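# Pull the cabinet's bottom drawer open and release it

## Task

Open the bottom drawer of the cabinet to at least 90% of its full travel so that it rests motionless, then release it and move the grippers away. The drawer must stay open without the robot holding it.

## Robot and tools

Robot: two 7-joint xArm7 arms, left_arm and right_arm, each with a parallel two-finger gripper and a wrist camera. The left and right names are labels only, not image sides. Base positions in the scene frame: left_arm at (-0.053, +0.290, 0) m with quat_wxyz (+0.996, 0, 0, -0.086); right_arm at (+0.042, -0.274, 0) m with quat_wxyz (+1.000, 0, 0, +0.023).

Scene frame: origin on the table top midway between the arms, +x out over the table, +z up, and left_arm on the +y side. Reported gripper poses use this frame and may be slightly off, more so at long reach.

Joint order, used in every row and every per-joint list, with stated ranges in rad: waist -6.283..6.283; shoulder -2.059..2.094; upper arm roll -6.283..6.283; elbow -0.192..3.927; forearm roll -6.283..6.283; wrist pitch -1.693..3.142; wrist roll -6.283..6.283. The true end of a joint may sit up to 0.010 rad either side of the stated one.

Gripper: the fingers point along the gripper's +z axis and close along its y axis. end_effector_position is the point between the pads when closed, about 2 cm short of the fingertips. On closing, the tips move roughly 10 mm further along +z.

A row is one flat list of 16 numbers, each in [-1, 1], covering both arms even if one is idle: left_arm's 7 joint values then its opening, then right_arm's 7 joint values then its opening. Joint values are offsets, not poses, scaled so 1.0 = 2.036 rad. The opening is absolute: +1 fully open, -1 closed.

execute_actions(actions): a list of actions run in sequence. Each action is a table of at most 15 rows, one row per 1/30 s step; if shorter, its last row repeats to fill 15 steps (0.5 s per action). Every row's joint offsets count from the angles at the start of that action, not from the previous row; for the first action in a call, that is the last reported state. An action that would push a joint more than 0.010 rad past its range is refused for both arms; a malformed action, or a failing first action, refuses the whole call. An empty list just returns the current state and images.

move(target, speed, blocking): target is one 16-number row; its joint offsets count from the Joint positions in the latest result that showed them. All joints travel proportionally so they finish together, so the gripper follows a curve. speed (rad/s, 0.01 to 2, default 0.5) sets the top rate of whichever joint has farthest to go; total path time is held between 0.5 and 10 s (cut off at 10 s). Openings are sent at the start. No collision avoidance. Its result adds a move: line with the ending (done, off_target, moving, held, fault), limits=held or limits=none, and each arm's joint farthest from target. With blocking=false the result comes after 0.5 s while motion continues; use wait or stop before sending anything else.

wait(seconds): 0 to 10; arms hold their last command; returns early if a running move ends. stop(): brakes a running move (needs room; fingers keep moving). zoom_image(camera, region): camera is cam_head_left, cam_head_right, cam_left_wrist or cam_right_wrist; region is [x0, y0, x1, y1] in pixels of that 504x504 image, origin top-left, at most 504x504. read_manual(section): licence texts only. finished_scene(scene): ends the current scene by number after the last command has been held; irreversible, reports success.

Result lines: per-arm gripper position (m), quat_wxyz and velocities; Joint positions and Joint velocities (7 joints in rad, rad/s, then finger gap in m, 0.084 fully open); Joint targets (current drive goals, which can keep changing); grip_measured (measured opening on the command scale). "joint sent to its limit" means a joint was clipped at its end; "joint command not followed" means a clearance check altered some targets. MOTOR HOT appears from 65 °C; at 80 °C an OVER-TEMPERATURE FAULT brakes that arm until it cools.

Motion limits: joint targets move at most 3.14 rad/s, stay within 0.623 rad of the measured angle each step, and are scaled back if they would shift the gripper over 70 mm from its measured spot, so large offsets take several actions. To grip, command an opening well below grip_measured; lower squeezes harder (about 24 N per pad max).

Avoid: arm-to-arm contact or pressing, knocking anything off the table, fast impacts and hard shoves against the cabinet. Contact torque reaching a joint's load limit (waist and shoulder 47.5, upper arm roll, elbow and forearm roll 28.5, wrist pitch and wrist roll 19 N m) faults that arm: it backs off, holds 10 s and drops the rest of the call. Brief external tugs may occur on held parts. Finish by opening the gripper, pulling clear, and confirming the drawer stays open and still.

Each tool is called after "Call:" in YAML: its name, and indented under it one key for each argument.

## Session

Call:
execute_actions:
  actions: []

Scene clock: 0.00 s.
left_arm: end_effector_position=(+0.3707, +0.1826, +0.3089) grip_measured=+1.00 end_effector_quat_wxyz=(-0.026, +0.993, -0.094, -0.073) end_effector_velocity=(+0.000, -0.000, +0.000) end_effector_angular_velocity=(-0.001, +0.000, +0.000) | right_arm: end_effector_position=(+0.3078, -0.3381, +0.3413) grip_measured=+1.00 end_effector_quat_wxyz=(+0.400, -0.495, +0.443, +0.632) end_effector_velocity=(+0.000, +0.000, -0.000) end_effector_angular_velocity=(-0.000, +0.000, +0.001)
Joint names: [waist, shoulder, upper arm roll, elbow, forearm roll, wrist pitch, wrist roll]
Joint positions: left_arm=[-0.072 -0.012 -0.017  1.36   0.027  1.525 -0.076  0.084] | right_arm=[-0.546  0.28  -0.353  1.147  0.761  2.483  0.649  0.084]
Joint velocities: left_arm=[ 0.     0.    -0.     0.    -0.001 -0.    -0.     0.   ] | right_arm=[ 0.001 -0.    -0.    -0.    -0.    -0.     0.     0.   ]
Joint targets: left_arm=[-0.072 -0.012 -0.017 1.360 0.027 1.525 -0.076] | right_arm=[-0.546 0.280 -0.353 1.147 0.761 2.483 0.649]

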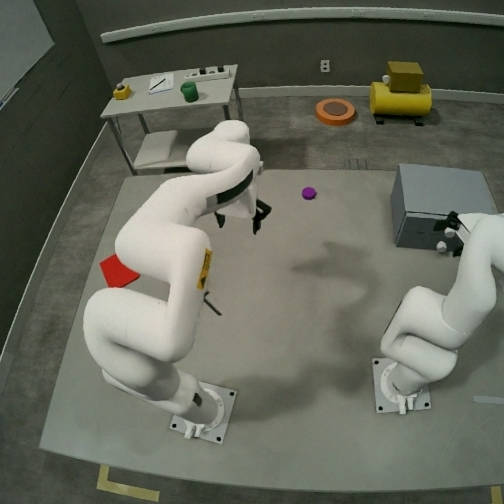

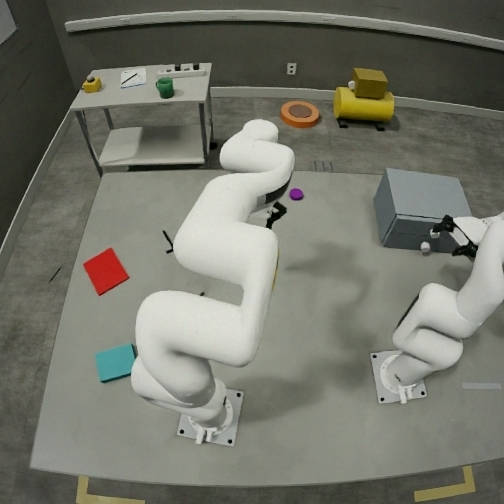

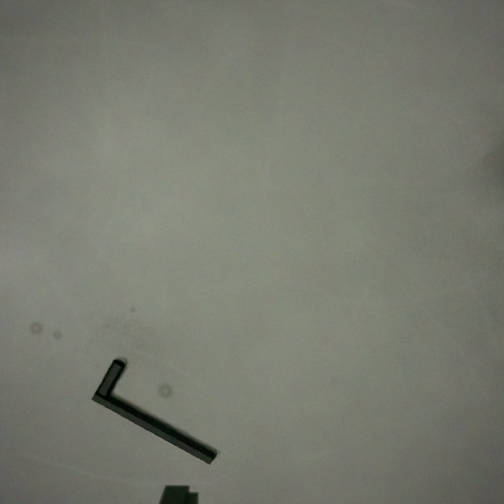

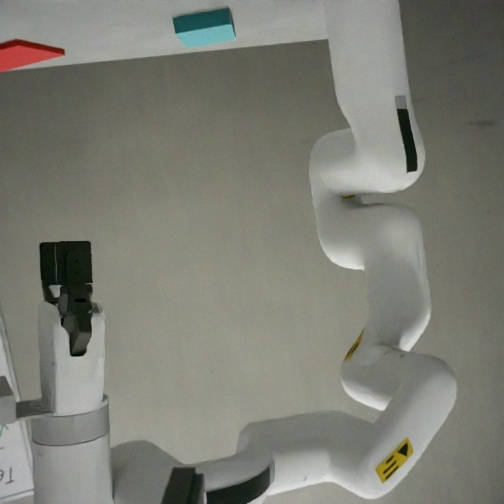

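Call:
zoom_image:
  camera: "cam_head_left"
  region: [364, 140, 504, 280]

Call:
zoom_image:
  camera: "cam_head_right"
  region: [364, 140, 504, 280]

Region (364, 140, 504, 280) of cam_head_left's 504x504 image, scaled by 3.600, with more detail than that image has.

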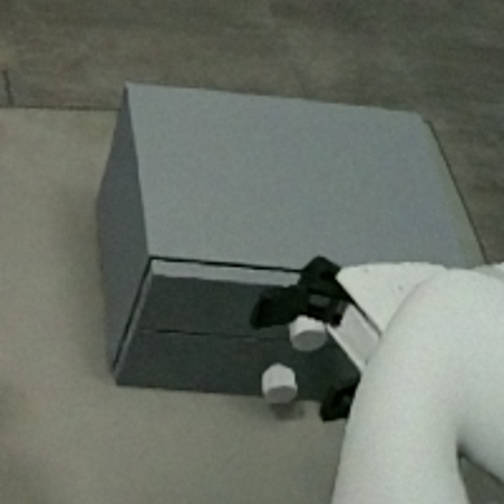

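Region (364, 140, 504, 280) of cam_head_right's 504x504 image, scaled by 3.600, with more detail than that image has.

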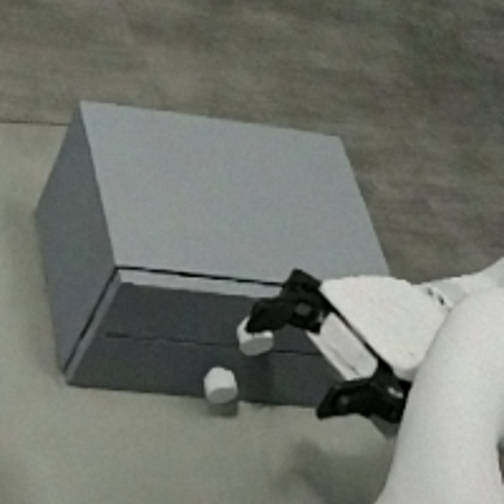

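Call:
move:
  target: [0,0,0,0,0,0,0,1,-0.1562,-0.2426,0.1734,-0.3757,0.4032,-0.4,-0.42,0.3]
  speed: 1.2

Call:
move:
  target: [0,0,0,0,0,0,0,1,0,0,0,0,0,-0.4536,-0.8403,0.3]
  speed: 1.8

Scene clock: 41.00 s.
left_arm: end_effector_position=(+0.3707, +0.1826, +0.3089) grip_measured=+1.00 end_effector_quat_wxyz=(-0.026, +0.993, -0.094, -0.073) end_effector_velocity=(+0.000, +0.000, -0.000) end_effector_angular_velocity=(+0.001, +0.000, -0.001) | right_arm: end_effector_position=(+0.4193, -0.3000, +0.2842) grip_measured=+0.29 end_effector_quat_wxyz=(+0.737, -0.486, +0.469, -0.002) end_effector_velocity=(-0.001, +0.001, -0.001) end_effector_angular_velocity=(+0.001, +0.002, -0.004)
Joint names: [waist, shoulder, upper arm roll, elbow, forearm roll, wrist pitch, wrist roll]
Joint positions: left_arm=[-0.072 -0.012 -0.017  1.36   0.027  1.525 -0.076  0.084] | right_arm=[-0.863 -0.214 -0.001  0.384  1.581  1.669 -0.205  0.056]
Joint velocities: left_arm=[ 0.     0.001  0.    -0.     0.001 -0.001  0.001 -0.   ] | right_arm=[-0.001 -0.002  0.001 -0.006  0.002 -0.002 -0.002  0.   ]
Joint targets: left_arm=[-0.072 -0.012 -0.017 1.360 0.027 1.525 -0.076] | right_arm=[-0.864 -0.214 -0.000 0.383 1.582 1.669 -0.206]
move: done; limits=none; left_arm: farthest joint: the waist, 0.000 radians from its target (0.000 radians at the start); right_arm: farthest joint: the waist, 0.001 radians from its target (0.318 radians at the start)

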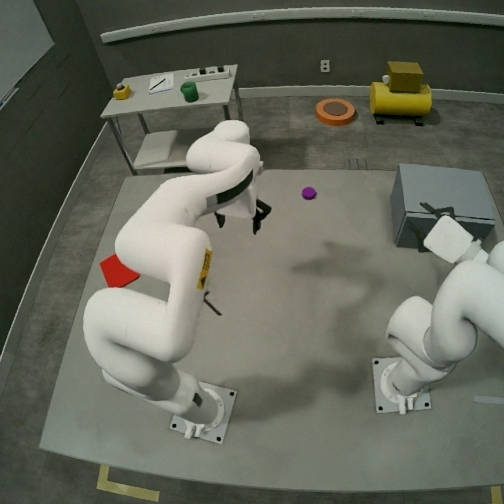

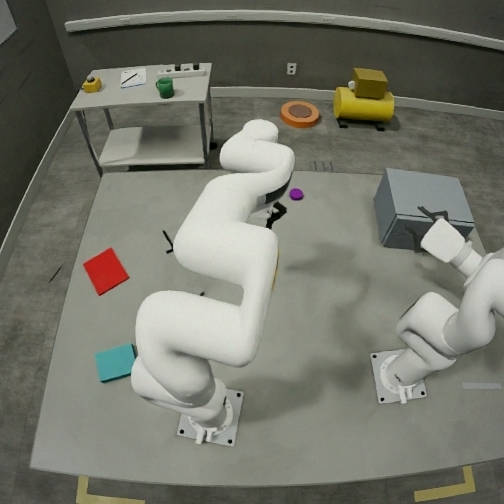

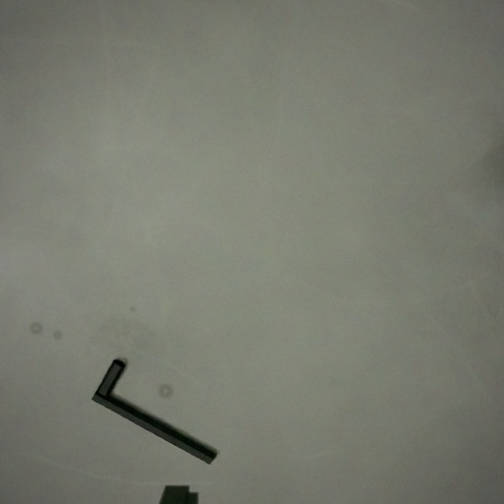

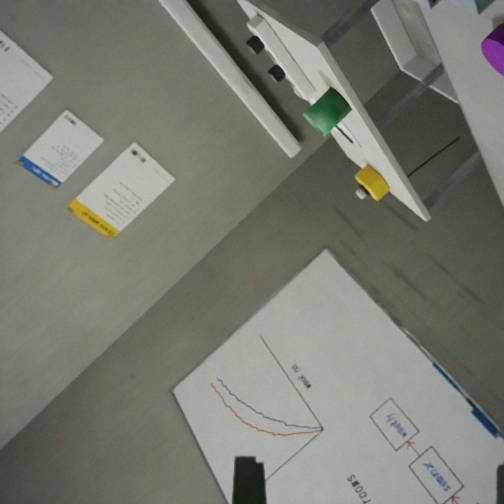

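Scene clock: 42.67 s.
left_arm: end_effector_position=(+0.3707, +0.1826, +0.3089) grip_measured=+1.00 end_effector_quat_wxyz=(-0.026, +0.993, -0.094, -0.073) end_effector_velocity=(-0.000, +0.000, +0.000) end_effector_angular_velocity=(+0.000, -0.001, +0.000) | right_arm: end_effector_position=(+0.3856, -0.4728, +0.1301) grip_measured=+0.29 end_effector_quat_wxyz=(-0.141, +0.889, -0.108, +0.422) end_effector_velocity=(-0.001, -0.001, -0.001) end_effector_angular_velocity=(-0.001, +0.002, -0.002)
Joint names: [waist, shoulder, upper arm roll, elbow, forearm roll, wrist pitch, wrist roll]
Joint positions: left_arm=[-0.072 -0.012 -0.017  1.36   0.027  1.525 -0.076  0.084] | right_arm=[-0.863 -0.214 -0.001  0.384  1.581  0.746 -1.916  0.056]
Joint velocities: left_arm=[ 0.    -0.001  0.    -0.001  0.001 -0.    -0.     0.   ] | right_arm=[-0.001  0.    -0.    -0.001 -0.    -0.002 -0.002 -0.   ]
Joint targets: left_arm=[-0.072 -0.012 -0.017 1.360 0.027 1.525 -0.076] | right_arm=[-0.863 -0.214 -0.001 0.384 1.581 0.746 -1.916]
move: done; limits=none; left_arm: farthest joint: the waist, 0.000 radians from its target (0.000 radians at the start); right_arm: farthest joint: the waist, 0.000 radians from its target (0.000 radians at the start)

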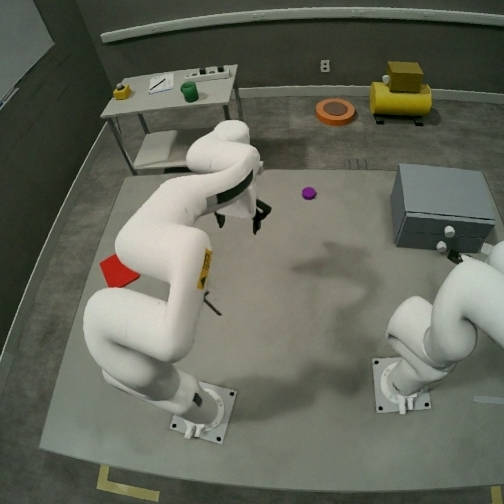

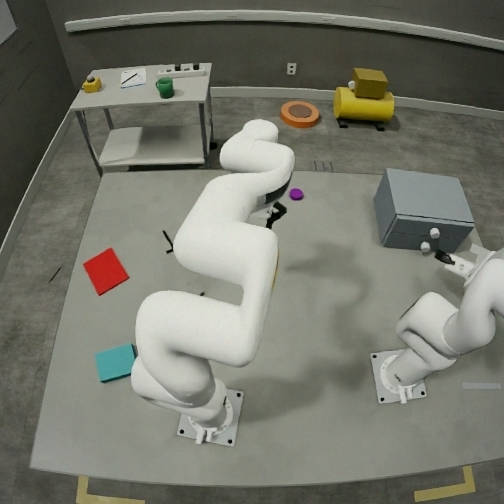

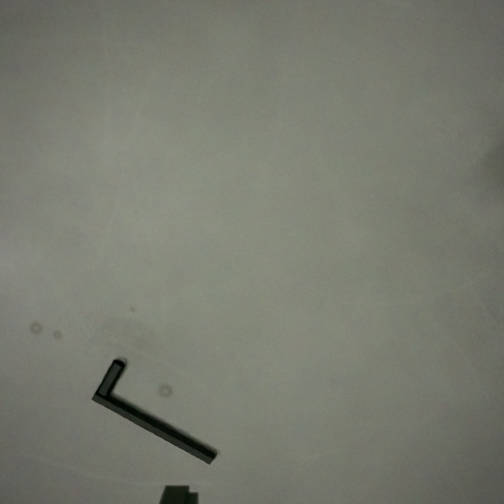

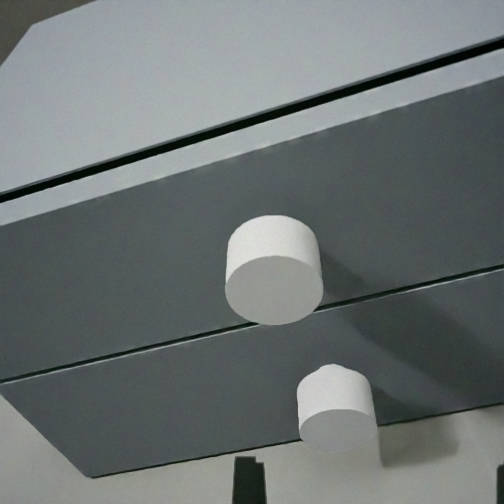

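Call:
move:
  target: [0,0,0,0,0,0,0,1,0.1121,0.2073,0.0005,0.1194,0.2122,-0.0345,-0.1486,0.3]
  speed: 0.4

Scene clock: 59.60 s.
left_arm: end_effector_position=(+0.3707, +0.1826, +0.3089) grip_measured=+1.00 end_effector_quat_wxyz=(-0.026, +0.993, -0.094, -0.073) end_effector_velocity=(-0.000, -0.000, +0.001) end_effector_angular_velocity=(-0.001, -0.001, +0.001) | right_arm: end_effector_position=(+0.4732, -0.4559, +0.0559) grip_measured=+0.29 end_effector_quat_wxyz=(-0.141, +0.889, -0.109, +0.422) end_effector_velocity=(+0.000, +0.002, -0.001) end_effector_angular_velocity=(+0.002, +0.001, +0.004)
Joint names: [waist, shoulder, upper arm roll, elbow, forearm roll, wrist pitch, wrist roll]
Joint positions: left_arm=[-0.072 -0.012 -0.017  1.36   0.027  1.525 -0.076  0.084] | right_arm=[-0.635  0.208  0.     0.627  2.013  0.676 -2.218  0.056]
Joint velocities: left_arm=[-0.    -0.001  0.     0.    -0.001  0.    -0.001 -0.   ] | right_arm=[ 0.002  0.002  0.002 -0.     0.001  0.    -0.001  0.   ]
Joint targets: left_arm=[-0.072 -0.012 -0.017 1.360 0.027 1.525 -0.076] | right_arm=[-0.635 0.208 0.000 0.627 2.013 0.676 -2.218]
move: done; limits=none; left_arm: farthest joint: the waist, 0.000 radians from its target (0.000 radians at the start); right_arm: farthest joint: the waist, 0.001 radians from its target (0.229 radians at the start)

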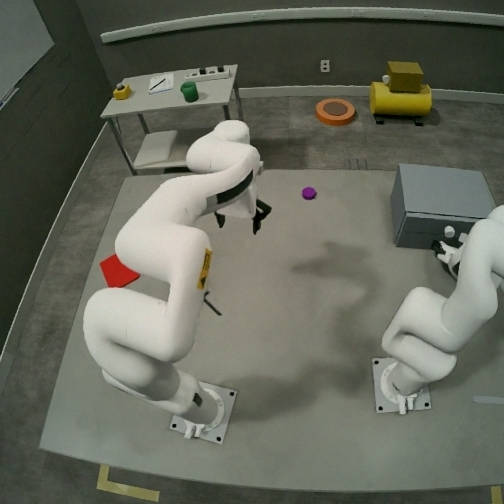

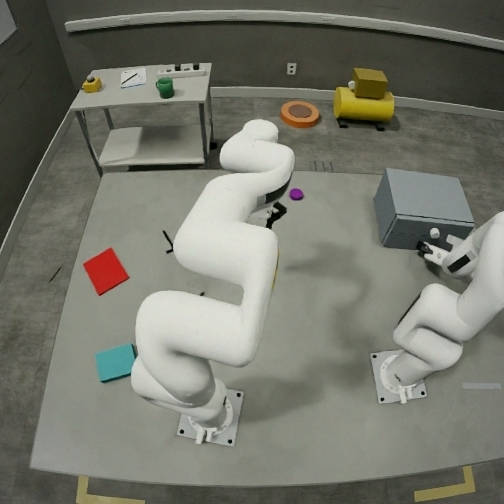

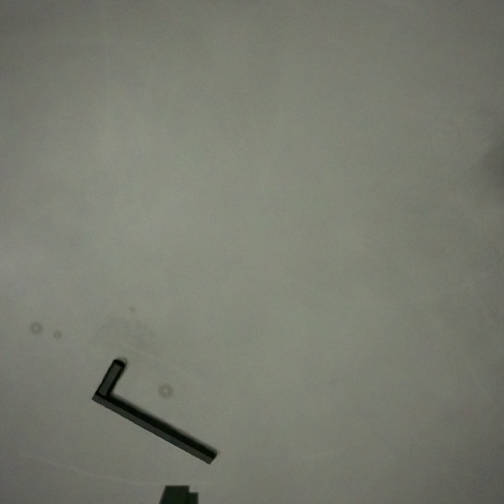

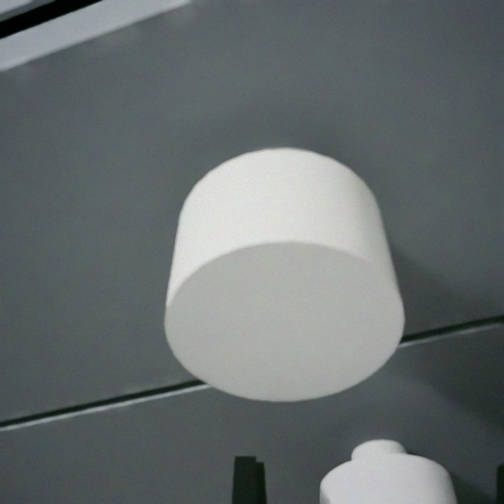

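Call:
execute_actions:
  actions:
    - [[0,0,0,0,0,0,0,1,0,0,0,0,0,0,0,0.2],[0,0,0,0,0,0,0,1,0,0,0,0,0,0,0,0.1],[0,0,0,0,0,0,0,1,0,0,0,0,0,0,0,0.0],[0,0,0,0,0,0,0,1,0,0,0,0,0,0,0,-0.1],[0,0,0,0,0,0,0,1,0,0,0,0,0,0,0,-0.2],[0,0,0,0,0,0,0,1,0,0,0,0,0,0,0,-0.3],[0,0,0,0,0,0,0,1,0,0,0,0,0,0,0,-0.4],[0,0,0,0,0,0,0,1,0,0,0,0,0,0,0,-0.5],[0,0,0,0,0,0,0,1,0,0,0,0,0,0,0,-0.6],[0,0,0,0,0,0,0,1,0,0,0,0,0,0,0,-0.7],[0,0,0,0,0,0,0,1,0,0,0,0,0,0,0,-0.8],[0,0,0,0,0,0,0,1,0,0,0,0,0,0,0,-1]]

Scene clock: 63.93 s.
left_arm: end_effector_position=(+0.3707, +0.1826, +0.3089) grip_measured=+1.00 end_effector_quat_wxyz=(-0.026, +0.993, -0.094, -0.073) end_effector_velocity=(-0.000, -0.000, -0.000) end_effector_angular_velocity=(-0.002, +0.001, +0.001) | right_arm: end_effector_position=(+0.4728, -0.4568, +0.0557) grip_measured=-0.29 end_effector_quat_wxyz=(-0.140, +0.889, -0.110, +0.422) end_effector_velocity=(-0.000, +0.001, +0.000) end_effector_angular_velocity=(+0.001, -0.000, +0.002)
Joint names: [waist, shoulder, upper arm roll, elbow, forearm roll, wrist pitch, wrist roll]
Joint positions: left_arm=[-0.072 -0.012 -0.017  1.36   0.027  1.525 -0.076  0.084] | right_arm=[-0.636  0.208 -0.001  0.627  2.013  0.675 -2.218  0.032]
Joint velocities: left_arm=[ 0.     0.001  0.    -0.    -0.002 -0.     0.     0.   ] | right_arm=[ 0.001 -0.001  0.001 -0.002 -0.     0.001 -0.     0.   ]
Joint targets: left_arm=[-0.072 -0.012 -0.017 1.360 0.027 1.525 -0.076] | right_arm=[-0.635 0.208 0.000 0.627 2.013 0.676 -2.218]

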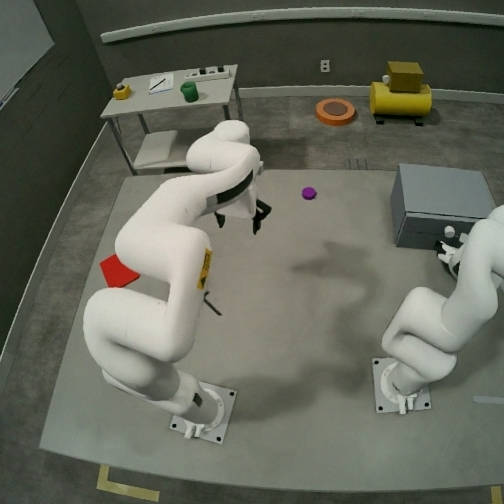

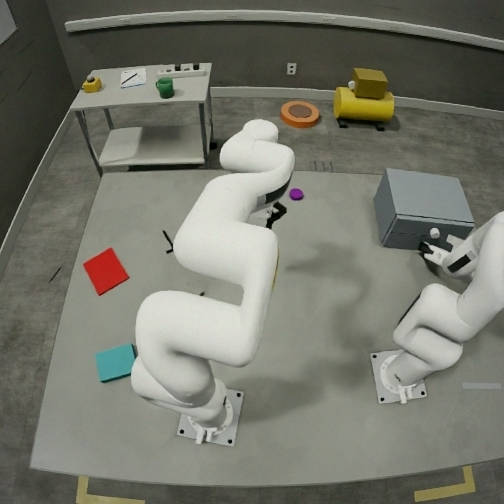

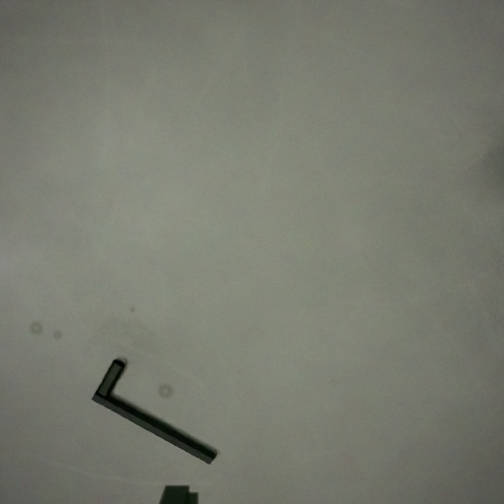

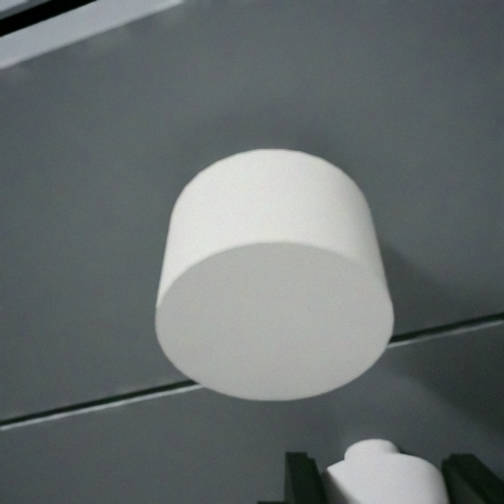

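Call:
move:
  target: [0,0,0,0,0,0,0,1,-0.0463,-0.0478,0.0005,-0.0692,-0.0287,0.0254,-0.0191,-1]
  speed: 0.25

Call:
move:
  target: [0,0,0,0,0,0,0,1,-0.0579,-0.0488,0,-0.0645,-0.0458,0.0244,-0.0118,-1]
  speed: 0.25

Scene clock: 79.20 s.
left_arm: end_effector_position=(+0.3707, +0.1826, +0.3089) grip_measured=+1.00 end_effector_quat_wxyz=(-0.026, +0.993, -0.094, -0.073) end_effector_velocity=(-0.000, -0.000, +0.000) end_effector_angular_velocity=(-0.001, -0.000, -0.001) | right_arm: end_effector_position=(+0.4233, -0.4526, +0.0556) grip_measured=-0.29 end_effector_quat_wxyz=(-0.141, +0.889, -0.109, +0.422) end_effector_velocity=(+0.000, -0.000, +0.000) end_effector_angular_velocity=(-0.001, -0.000, +0.000)
Joint names: [waist, shoulder, upper arm roll, elbow, forearm roll, wrist pitch, wrist roll]
Joint positions: left_arm=[-0.072 -0.012 -0.017  1.36   0.027  1.525 -0.076  0.084] | right_arm=[-0.73   0.111  0.001  0.487  1.955  0.727 -2.257  0.032]
Joint velocities: left_arm=[-0.    -0.     0.    -0.    -0.    -0.     0.001  0.   ] | right_arm=[-0. -0. -0.  0. -0.  0. -0. -0.]
Joint targets: left_arm=[-0.072 -0.012 -0.017 1.360 0.027 1.525 -0.076] | right_arm=[-0.730 0.111 0.000 0.486 1.955 0.726 -2.257]
move: done; limits=none; left_arm: farthest joint: the waist, 0.000 radians from its target (0.000 radians at the start); right_arm: farthest joint: the upper arm roll, 0.001 radians from its target (0.000 radians at the start)

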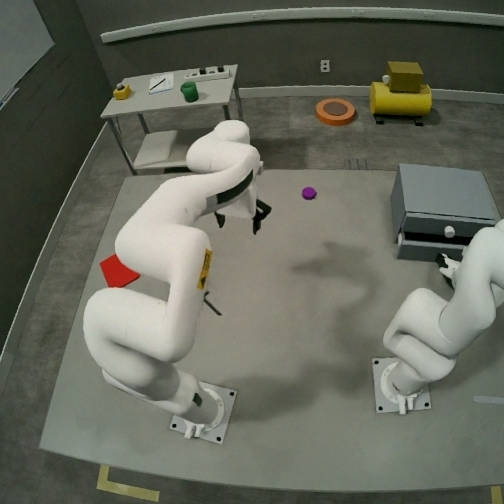

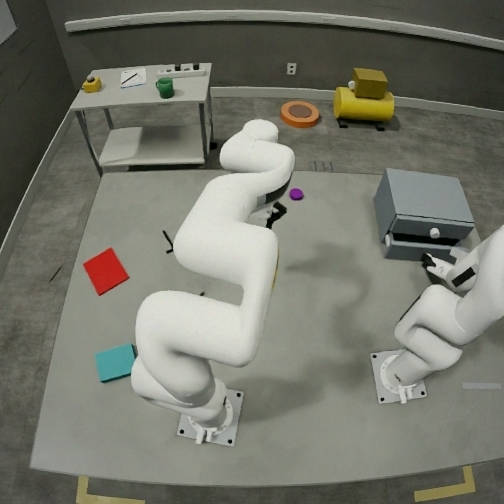

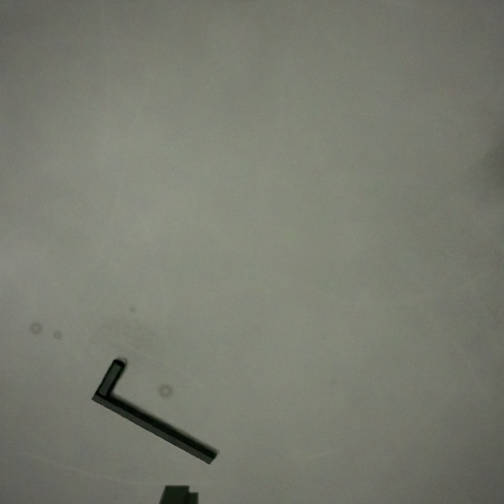

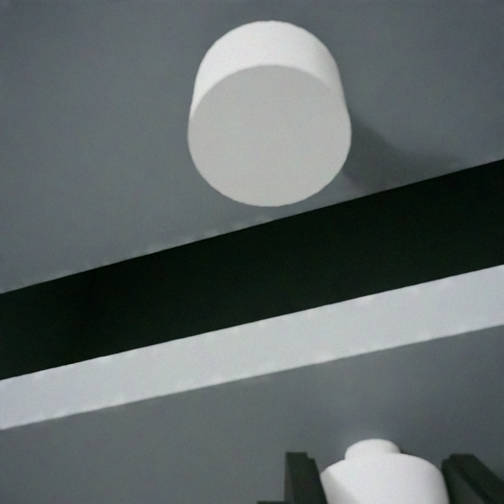

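Scene clock: 80.07 s.
left_arm: end_effector_position=(+0.3707, +0.1826, +0.3089) grip_measured=+1.00 end_effector_quat_wxyz=(-0.026, +0.993, -0.094, -0.073) end_effector_velocity=(+0.000, +0.000, +0.000) end_effector_angular_velocity=(+0.000, -0.001, +0.000) | right_arm: end_effector_position=(+0.3735, -0.4486, +0.0557) grip_measured=-0.29 end_effector_quat_wxyz=(-0.141, +0.889, -0.109, +0.422) end_effector_velocity=(+0.000, -0.000, +0.000) end_effector_angular_velocity=(+0.000, -0.001, +0.000)
Joint names: [waist, shoulder, upper arm roll, elbow, forearm roll, wrist pitch, wrist roll]
Joint positions: left_arm=[-0.072 -0.012 -0.017  1.36   0.027  1.525 -0.076  0.084] | right_arm=[-0.848  0.012  0.     0.356  1.862  0.776 -2.281  0.032]
Joint velocities: left_arm=[ 0.     0.     0.     0.001  0.001 -0.     0.     0.   ] | right_arm=[-0.     0.    -0.     0.001 -0.     0.001 -0.     0.   ]
Joint targets: left_arm=[-0.072 -0.012 -0.017 1.360 0.027 1.525 -0.076] | right_arm=[-0.848 0.011 0.001 0.355 1.862 0.776 -2.281]
move: done; limits=none; left_arm: farthest joint: the waist, 0.000 radians from its target (0.000 radians at the start); right_arm: farthest joint: the upper arm roll, 0.001 radians from its target (0.000 radians at the start)

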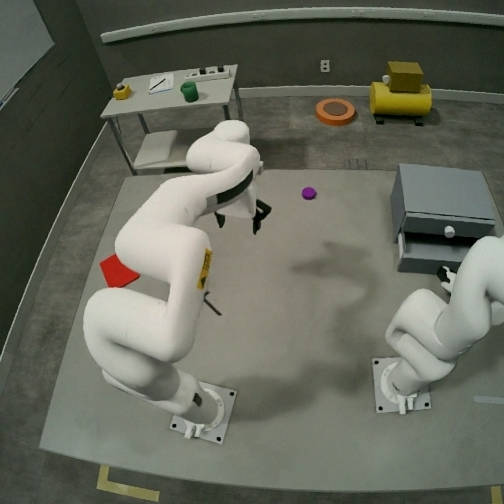

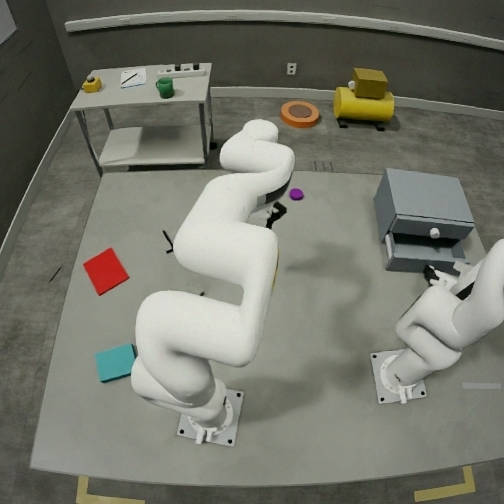

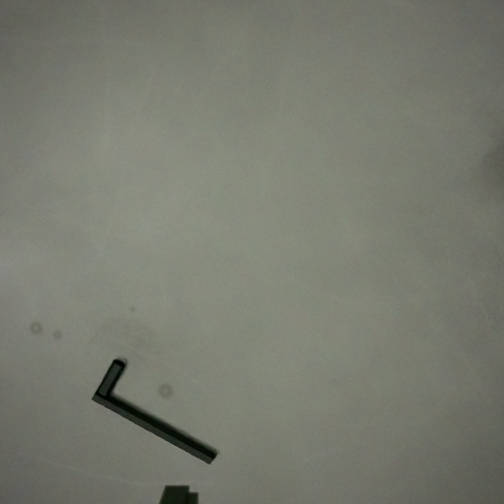

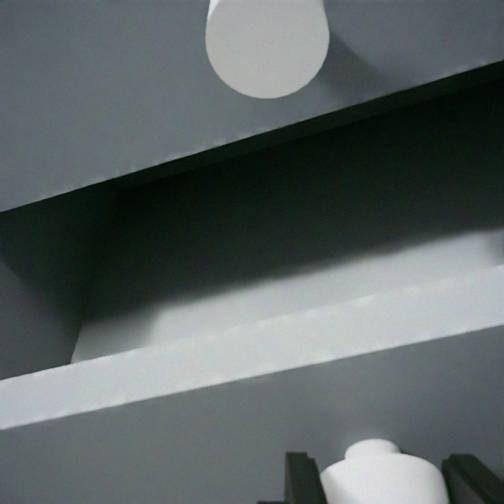

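Call:
move:
  target: [0,0,0,0,0,0,0,1,-0.0774,-0.0474,0,-0.058,-0.0683,0.027,-0.0069,-1]
  speed: 0.27

Scene clock: 83.17 s.
left_arm: end_effector_position=(+0.3707, +0.1826, +0.3089) grip_measured=+1.00 end_effector_quat_wxyz=(-0.026, +0.993, -0.094, -0.073) end_effector_velocity=(+0.000, +0.000, +0.000) end_effector_angular_velocity=(-0.001, -0.000, +0.001) | right_arm: end_effector_position=(+0.3236, -0.4443, +0.0557) grip_measured=-0.29 end_effector_quat_wxyz=(-0.140, +0.889, -0.109, +0.422) end_effector_velocity=(-0.001, +0.001, -0.000) end_effector_angular_velocity=(+0.002, +0.000, -0.000)
Joint names: [waist, shoulder, upper arm roll, elbow, forearm roll, wrist pitch, wrist roll]
Joint positions: left_arm=[-0.072 -0.012 -0.017  1.36   0.027  1.525 -0.076  0.084] | right_arm=[-1.005 -0.085  0.     0.239  1.723  0.83  -2.295  0.032]
Joint velocities: left_arm=[ 0.    -0.     0.001  0.    -0.    -0.     0.    -0.   ] | right_arm=[-0.001 -0.    -0.    -0.002 -0.001  0.001  0.     0.   ]
Joint targets: left_arm=[-0.072 -0.012 -0.017 1.360 0.027 1.525 -0.076] | right_arm=[-1.005 -0.085 0.000 0.238 1.723 0.831 -2.295]
move: done; limits=none; left_arm: farthest joint: the waist, 0.000 radians from its target (0.000 radians at the start); right_arm: farthest joint: the elbow, 0.001 radians from its target (0.117 radians at the start)

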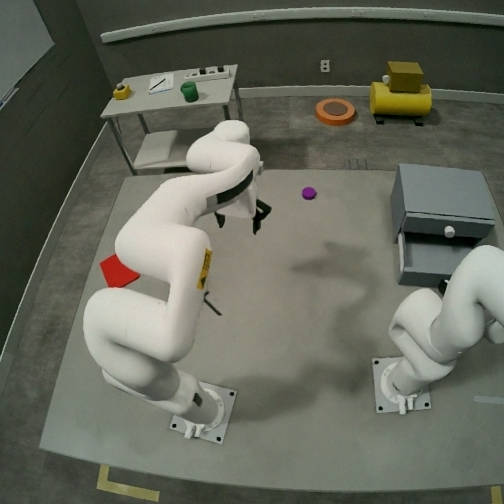

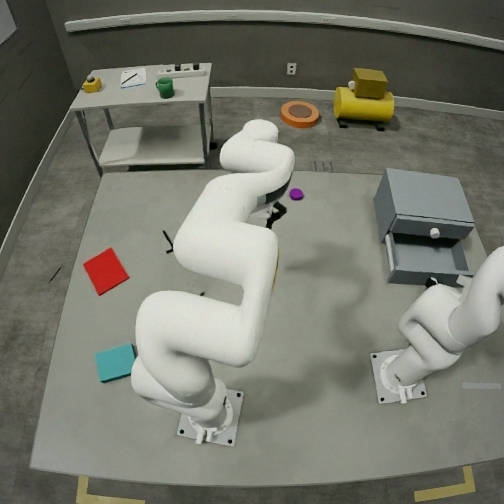

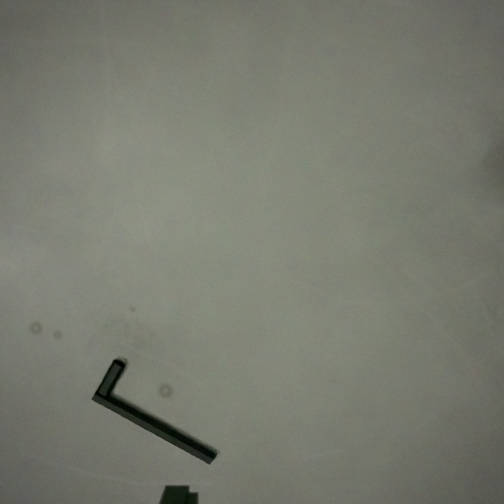

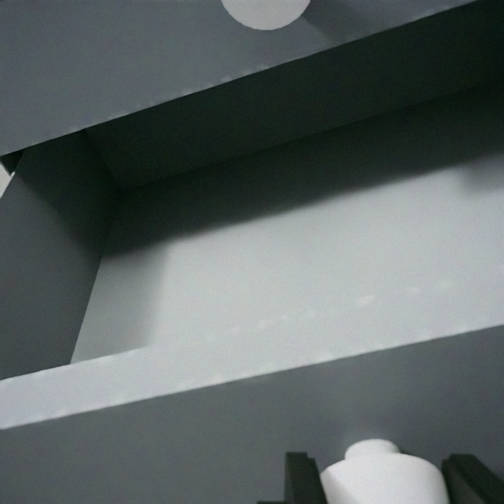

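Call:
move:
  target: [0,0,0,0,0,0,0,1,-0.0931,-0.0383,0,-0.0408,-0.0877,0.0292,-0.0012,-1]
  speed: 0.25

Scene clock: 86.80 s.
left_arm: end_effector_position=(+0.3707, +0.1826, +0.3089) grip_measured=+1.00 end_effector_quat_wxyz=(-0.026, +0.993, -0.094, -0.073) end_effector_velocity=(-0.000, +0.000, -0.000) end_effector_angular_velocity=(-0.001, +0.001, +0.005) | right_arm: end_effector_position=(+0.2789, -0.4412, +0.0558) grip_measured=-0.29 end_effector_quat_wxyz=(-0.140, +0.889, -0.108, +0.422) end_effector_velocity=(-0.000, -0.000, +0.000) end_effector_angular_velocity=(+0.000, -0.000, -0.000)
Joint names: [waist, shoulder, upper arm roll, elbow, forearm roll, wrist pitch, wrist roll]
Joint positions: left_arm=[-0.072 -0.012 -0.017  1.36   0.027  1.525 -0.076  0.084] | right_arm=[-1.194 -0.162  0.     0.155  1.545  0.889 -2.297  0.032]
Joint velocities: left_arm=[ 0.     0.     0.002 -0.001 -0.001 -0.    -0.003  0.   ] | right_arm=[-0.     0.    -0.001  0.    -0.001  0.    -0.     0.   ]
Joint targets: left_arm=[-0.072 -0.012 -0.017 1.360 0.027 1.525 -0.076] | right_arm=[-1.195 -0.163 0.000 0.156 1.545 0.890 -2.297]
move: done; limits=none; left_arm: farthest joint: the waist, 0.000 radians from its target (0.000 radians at the start); right_arm: farthest joint: the shoulder, 0.001 radians from its target (0.078 radians at the start)

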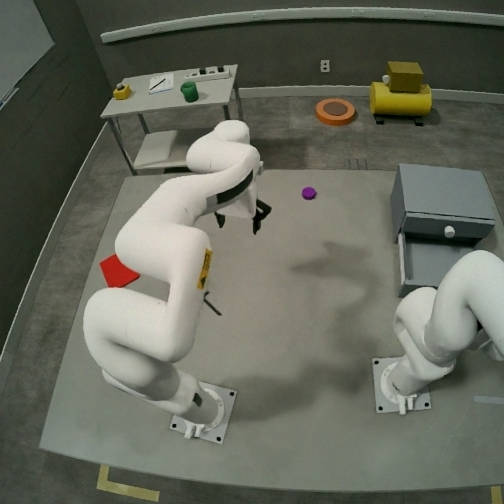

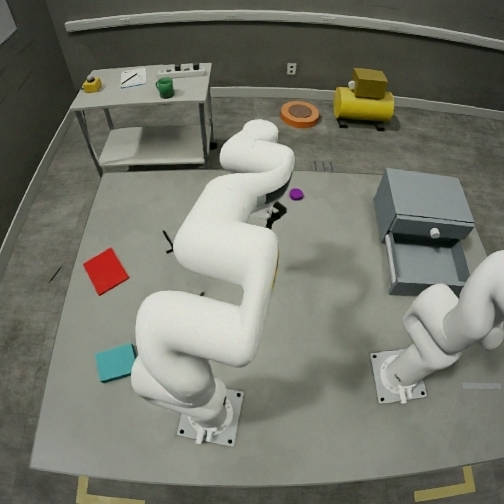

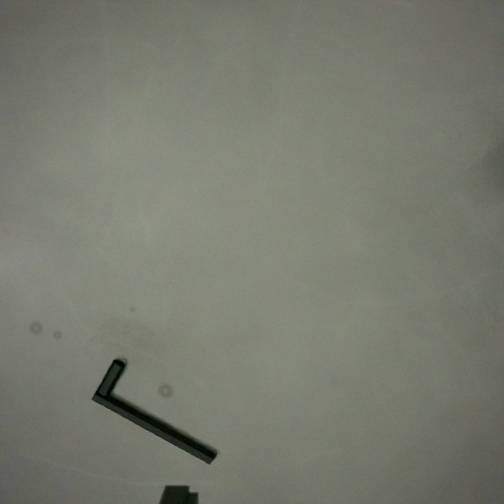

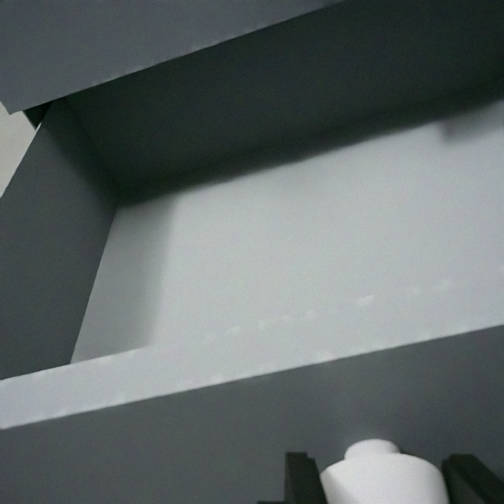

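Call:
move:
  target: [0,0,0,0,0,0,0,1,-0.016,-0.0055,0,-0.0056,-0.0153,0.0048,0,-1]
  speed: 0.1

Scene clock: 92.63 s.
left_arm: end_effector_position=(+0.3707, +0.1826, +0.3089) grip_measured=+1.00 end_effector_quat_wxyz=(-0.026, +0.993, -0.094, -0.073) end_effector_velocity=(-0.000, -0.000, -0.000) end_effector_angular_velocity=(+0.000, +0.000, -0.001) | right_arm: end_effector_position=(+0.2728, -0.4407, +0.0561) grip_measured=-0.29 end_effector_quat_wxyz=(-0.140, +0.889, -0.107, +0.422) end_effector_velocity=(-0.002, -0.001, +0.000) end_effector_angular_velocity=(-0.003, +0.000, -0.004)
Joint names: [waist, shoulder, upper arm roll, elbow, forearm roll, wrist pitch, wrist roll]
Joint positions: left_arm=[-0.072 -0.012 -0.017  1.36   0.027  1.525 -0.076  0.084] | right_arm=[-1.226 -0.173  0.002  0.146  1.514  0.9   -2.297  0.031]
Joint velocities: left_arm=[ 0. -0. -0. -0.  0.  0.  0. -0.] | right_arm=[-0.003 -0.005 -0.006 -0.004 -0.005 -0.001 -0.001 -0.   ]
Joint targets: left_arm=[-0.072 -0.012 -0.017 1.360 0.027 1.525 -0.076] | right_arm=[-1.227 -0.174 0.000 0.144 1.514 0.899 -2.297]
move: done; limits=none; left_arm: farthest joint: the waist, 0.000 radians from its target (0.000 radians at the start); right_arm: farthest joint: the upper arm roll, 0.002 radians from its target (0.000 radians at the start)

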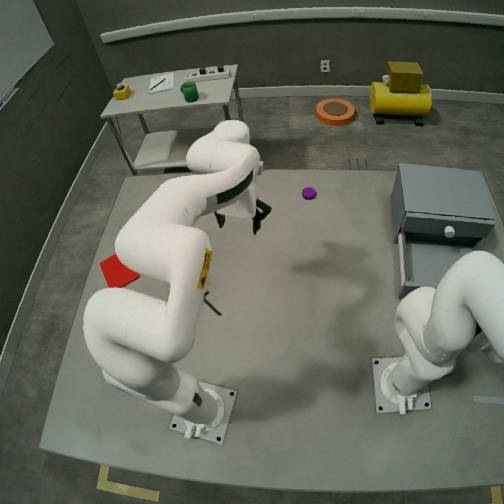

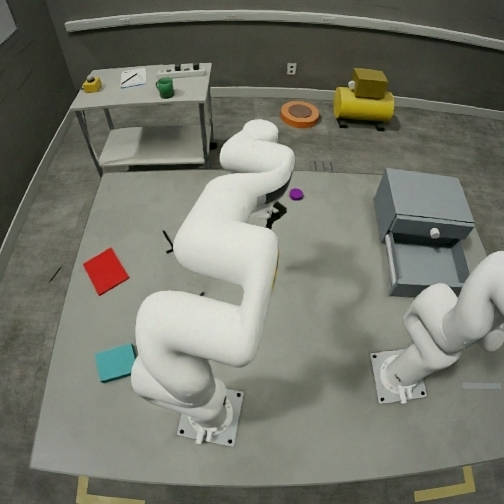

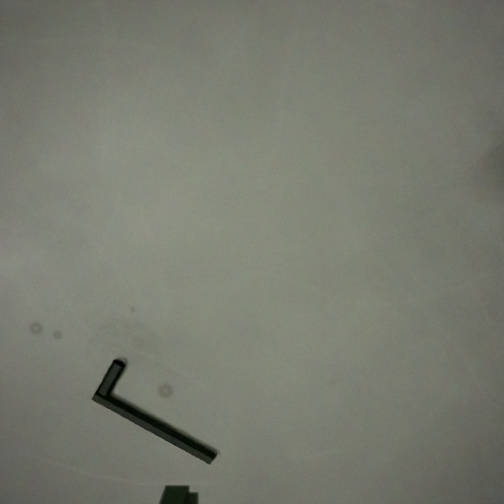

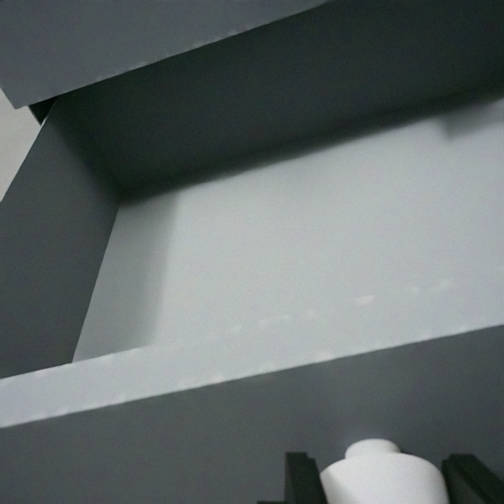

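Call:
execute_actions:
  actions:
    - [[0,0,0,0,0,0,0,1,0,0,0,0,0,0,0,0.7]]

Call:
move:
  target: [0,0,0,0,0,0,0,1,-0.342,-0.19,0,0.035,-0.356,0.24,0.123,0.7]
  speed: 0.9

Scene clock: 100.27 s.
left_arm: end_effector_position=(+0.3707, +0.1826, +0.3089) grip_measured=+1.00 end_effector_quat_wxyz=(-0.026, +0.993, -0.094, -0.073) end_effector_velocity=(+0.001, +0.000, +0.000) end_effector_angular_velocity=(+0.001, -0.001, -0.000) | right_arm: end_effector_position=(+0.2726, -0.4406, +0.0560) grip_measured=+0.70 end_effector_quat_wxyz=(-0.140, +0.889, -0.108, +0.422) end_effector_velocity=(+0.002, -0.001, +0.001) end_effector_angular_velocity=(-0.003, -0.002, +0.003)
Joint names: [waist, shoulder, upper arm roll, elbow, forearm roll, wrist pitch, wrist roll]
Joint positions: left_arm=[-0.072 -0.012 -0.017  1.36   0.027  1.525 -0.076  0.084] | right_arm=[-1.226 -0.173  0.001  0.146  1.514  0.9   -2.297  0.073]
Joint velocities: left_arm=[ 0.     0.001  0.001  0.001  0.001 -0.     0.001 -0.   ] | right_arm=[0.002 0.001 0.002 0.004 0.002 0.001 0.    0.   ]
Joint targets: left_arm=[-0.072 -0.012 -0.017 1.360 0.027 1.525 -0.076] | right_arm=[-1.226 -0.173 0.002 0.146 1.514 0.900 -2.297]

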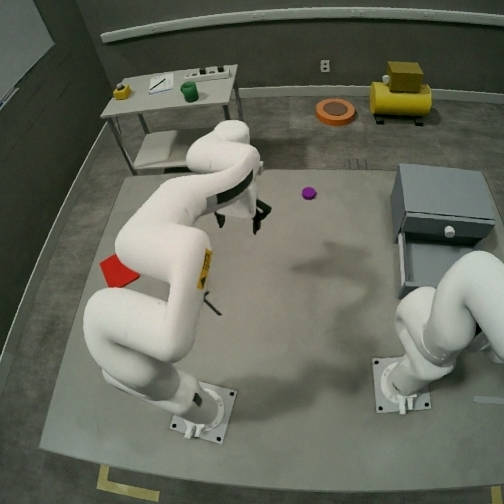

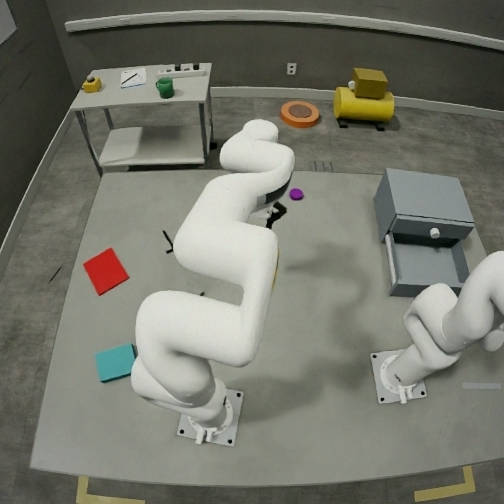

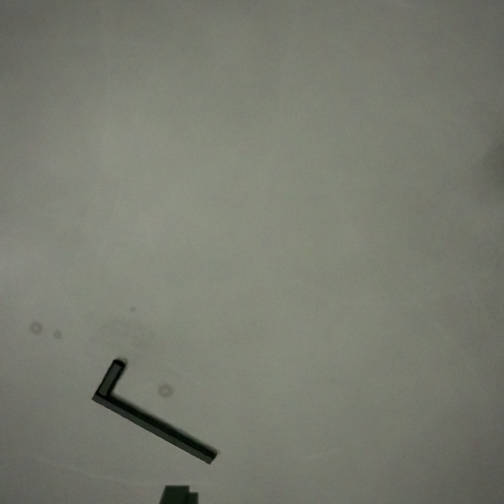

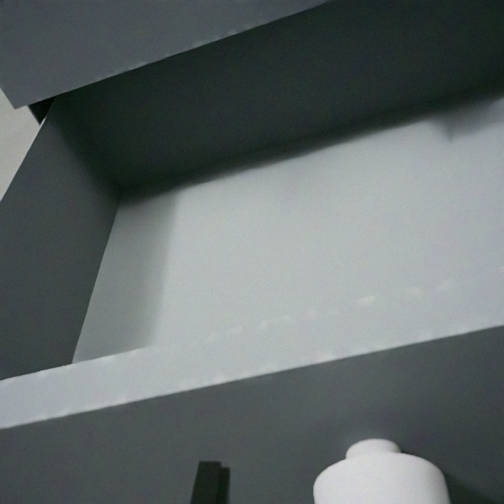

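Scene clock: 101.60 s.
left_arm: end_effector_position=(+0.3707, +0.1826, +0.3089) grip_measured=+1.00 end_effector_quat_wxyz=(-0.026, +0.993, -0.094, -0.073) end_effector_velocity=(-0.000, -0.001, -0.000) end_effector_angular_velocity=(-0.000, -0.000, -0.001) | right_arm: end_effector_position=(+0.1552, -0.4682, +0.1518) grip_measured=+0.70 end_effector_quat_wxyz=(-0.129, +0.893, -0.104, +0.420) end_effector_velocity=(-0.001, -0.002, +0.001) end_effector_angular_velocity=(-0.005, +0.002, -0.003)
Joint names: [waist, shoulder, upper arm roll, elbow, forearm roll, wrist pitch, wrist roll]
Joint positions: left_arm=[-0.072 -0.012 -0.017  1.36   0.027  1.525 -0.076  0.084] | right_arm=[-1.922 -0.559  0.002  0.217  0.79   1.388 -2.047  0.073]
Joint velocities: left_arm=[ 0.    -0.    -0.002 -0.    -0.    -0.    -0.001  0.   ] | right_arm=[-0.003 -0.003 -0.001  0.003 -0.002  0.001  0.     0.   ]
Joint targets: left_arm=[-0.072 -0.012 -0.017 1.360 0.027 1.525 -0.076] | right_arm=[-1.922 -0.560 0.001 0.217 0.790 1.389 -2.047]
move: done; limits=none; left_arm: farthest joint: the waist, 0.000 radians from its target (0.000 radians at the start); right_arm: farthest joint: the waist, 0.001 radians from its target (0.696 radians at the start)

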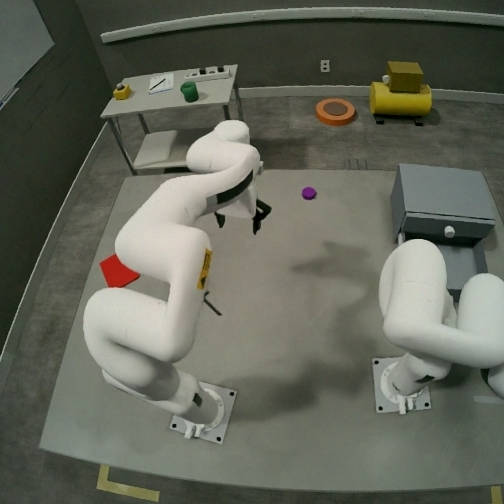

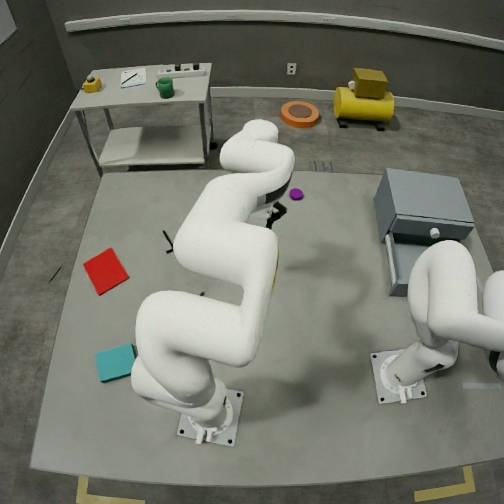

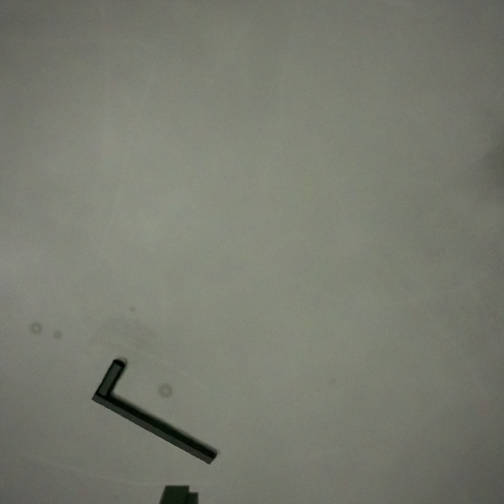

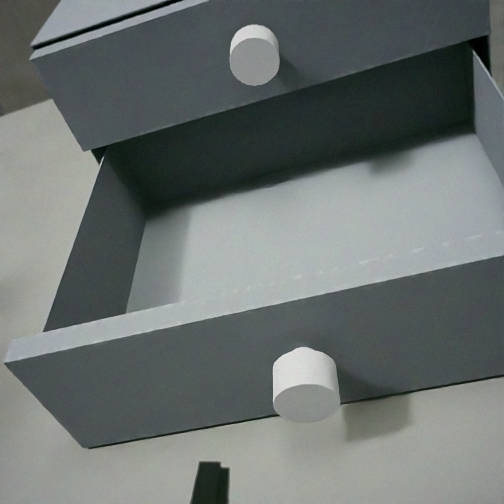

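Call:
finished_scene:
  scene: 2

The scene is finished: the task was done.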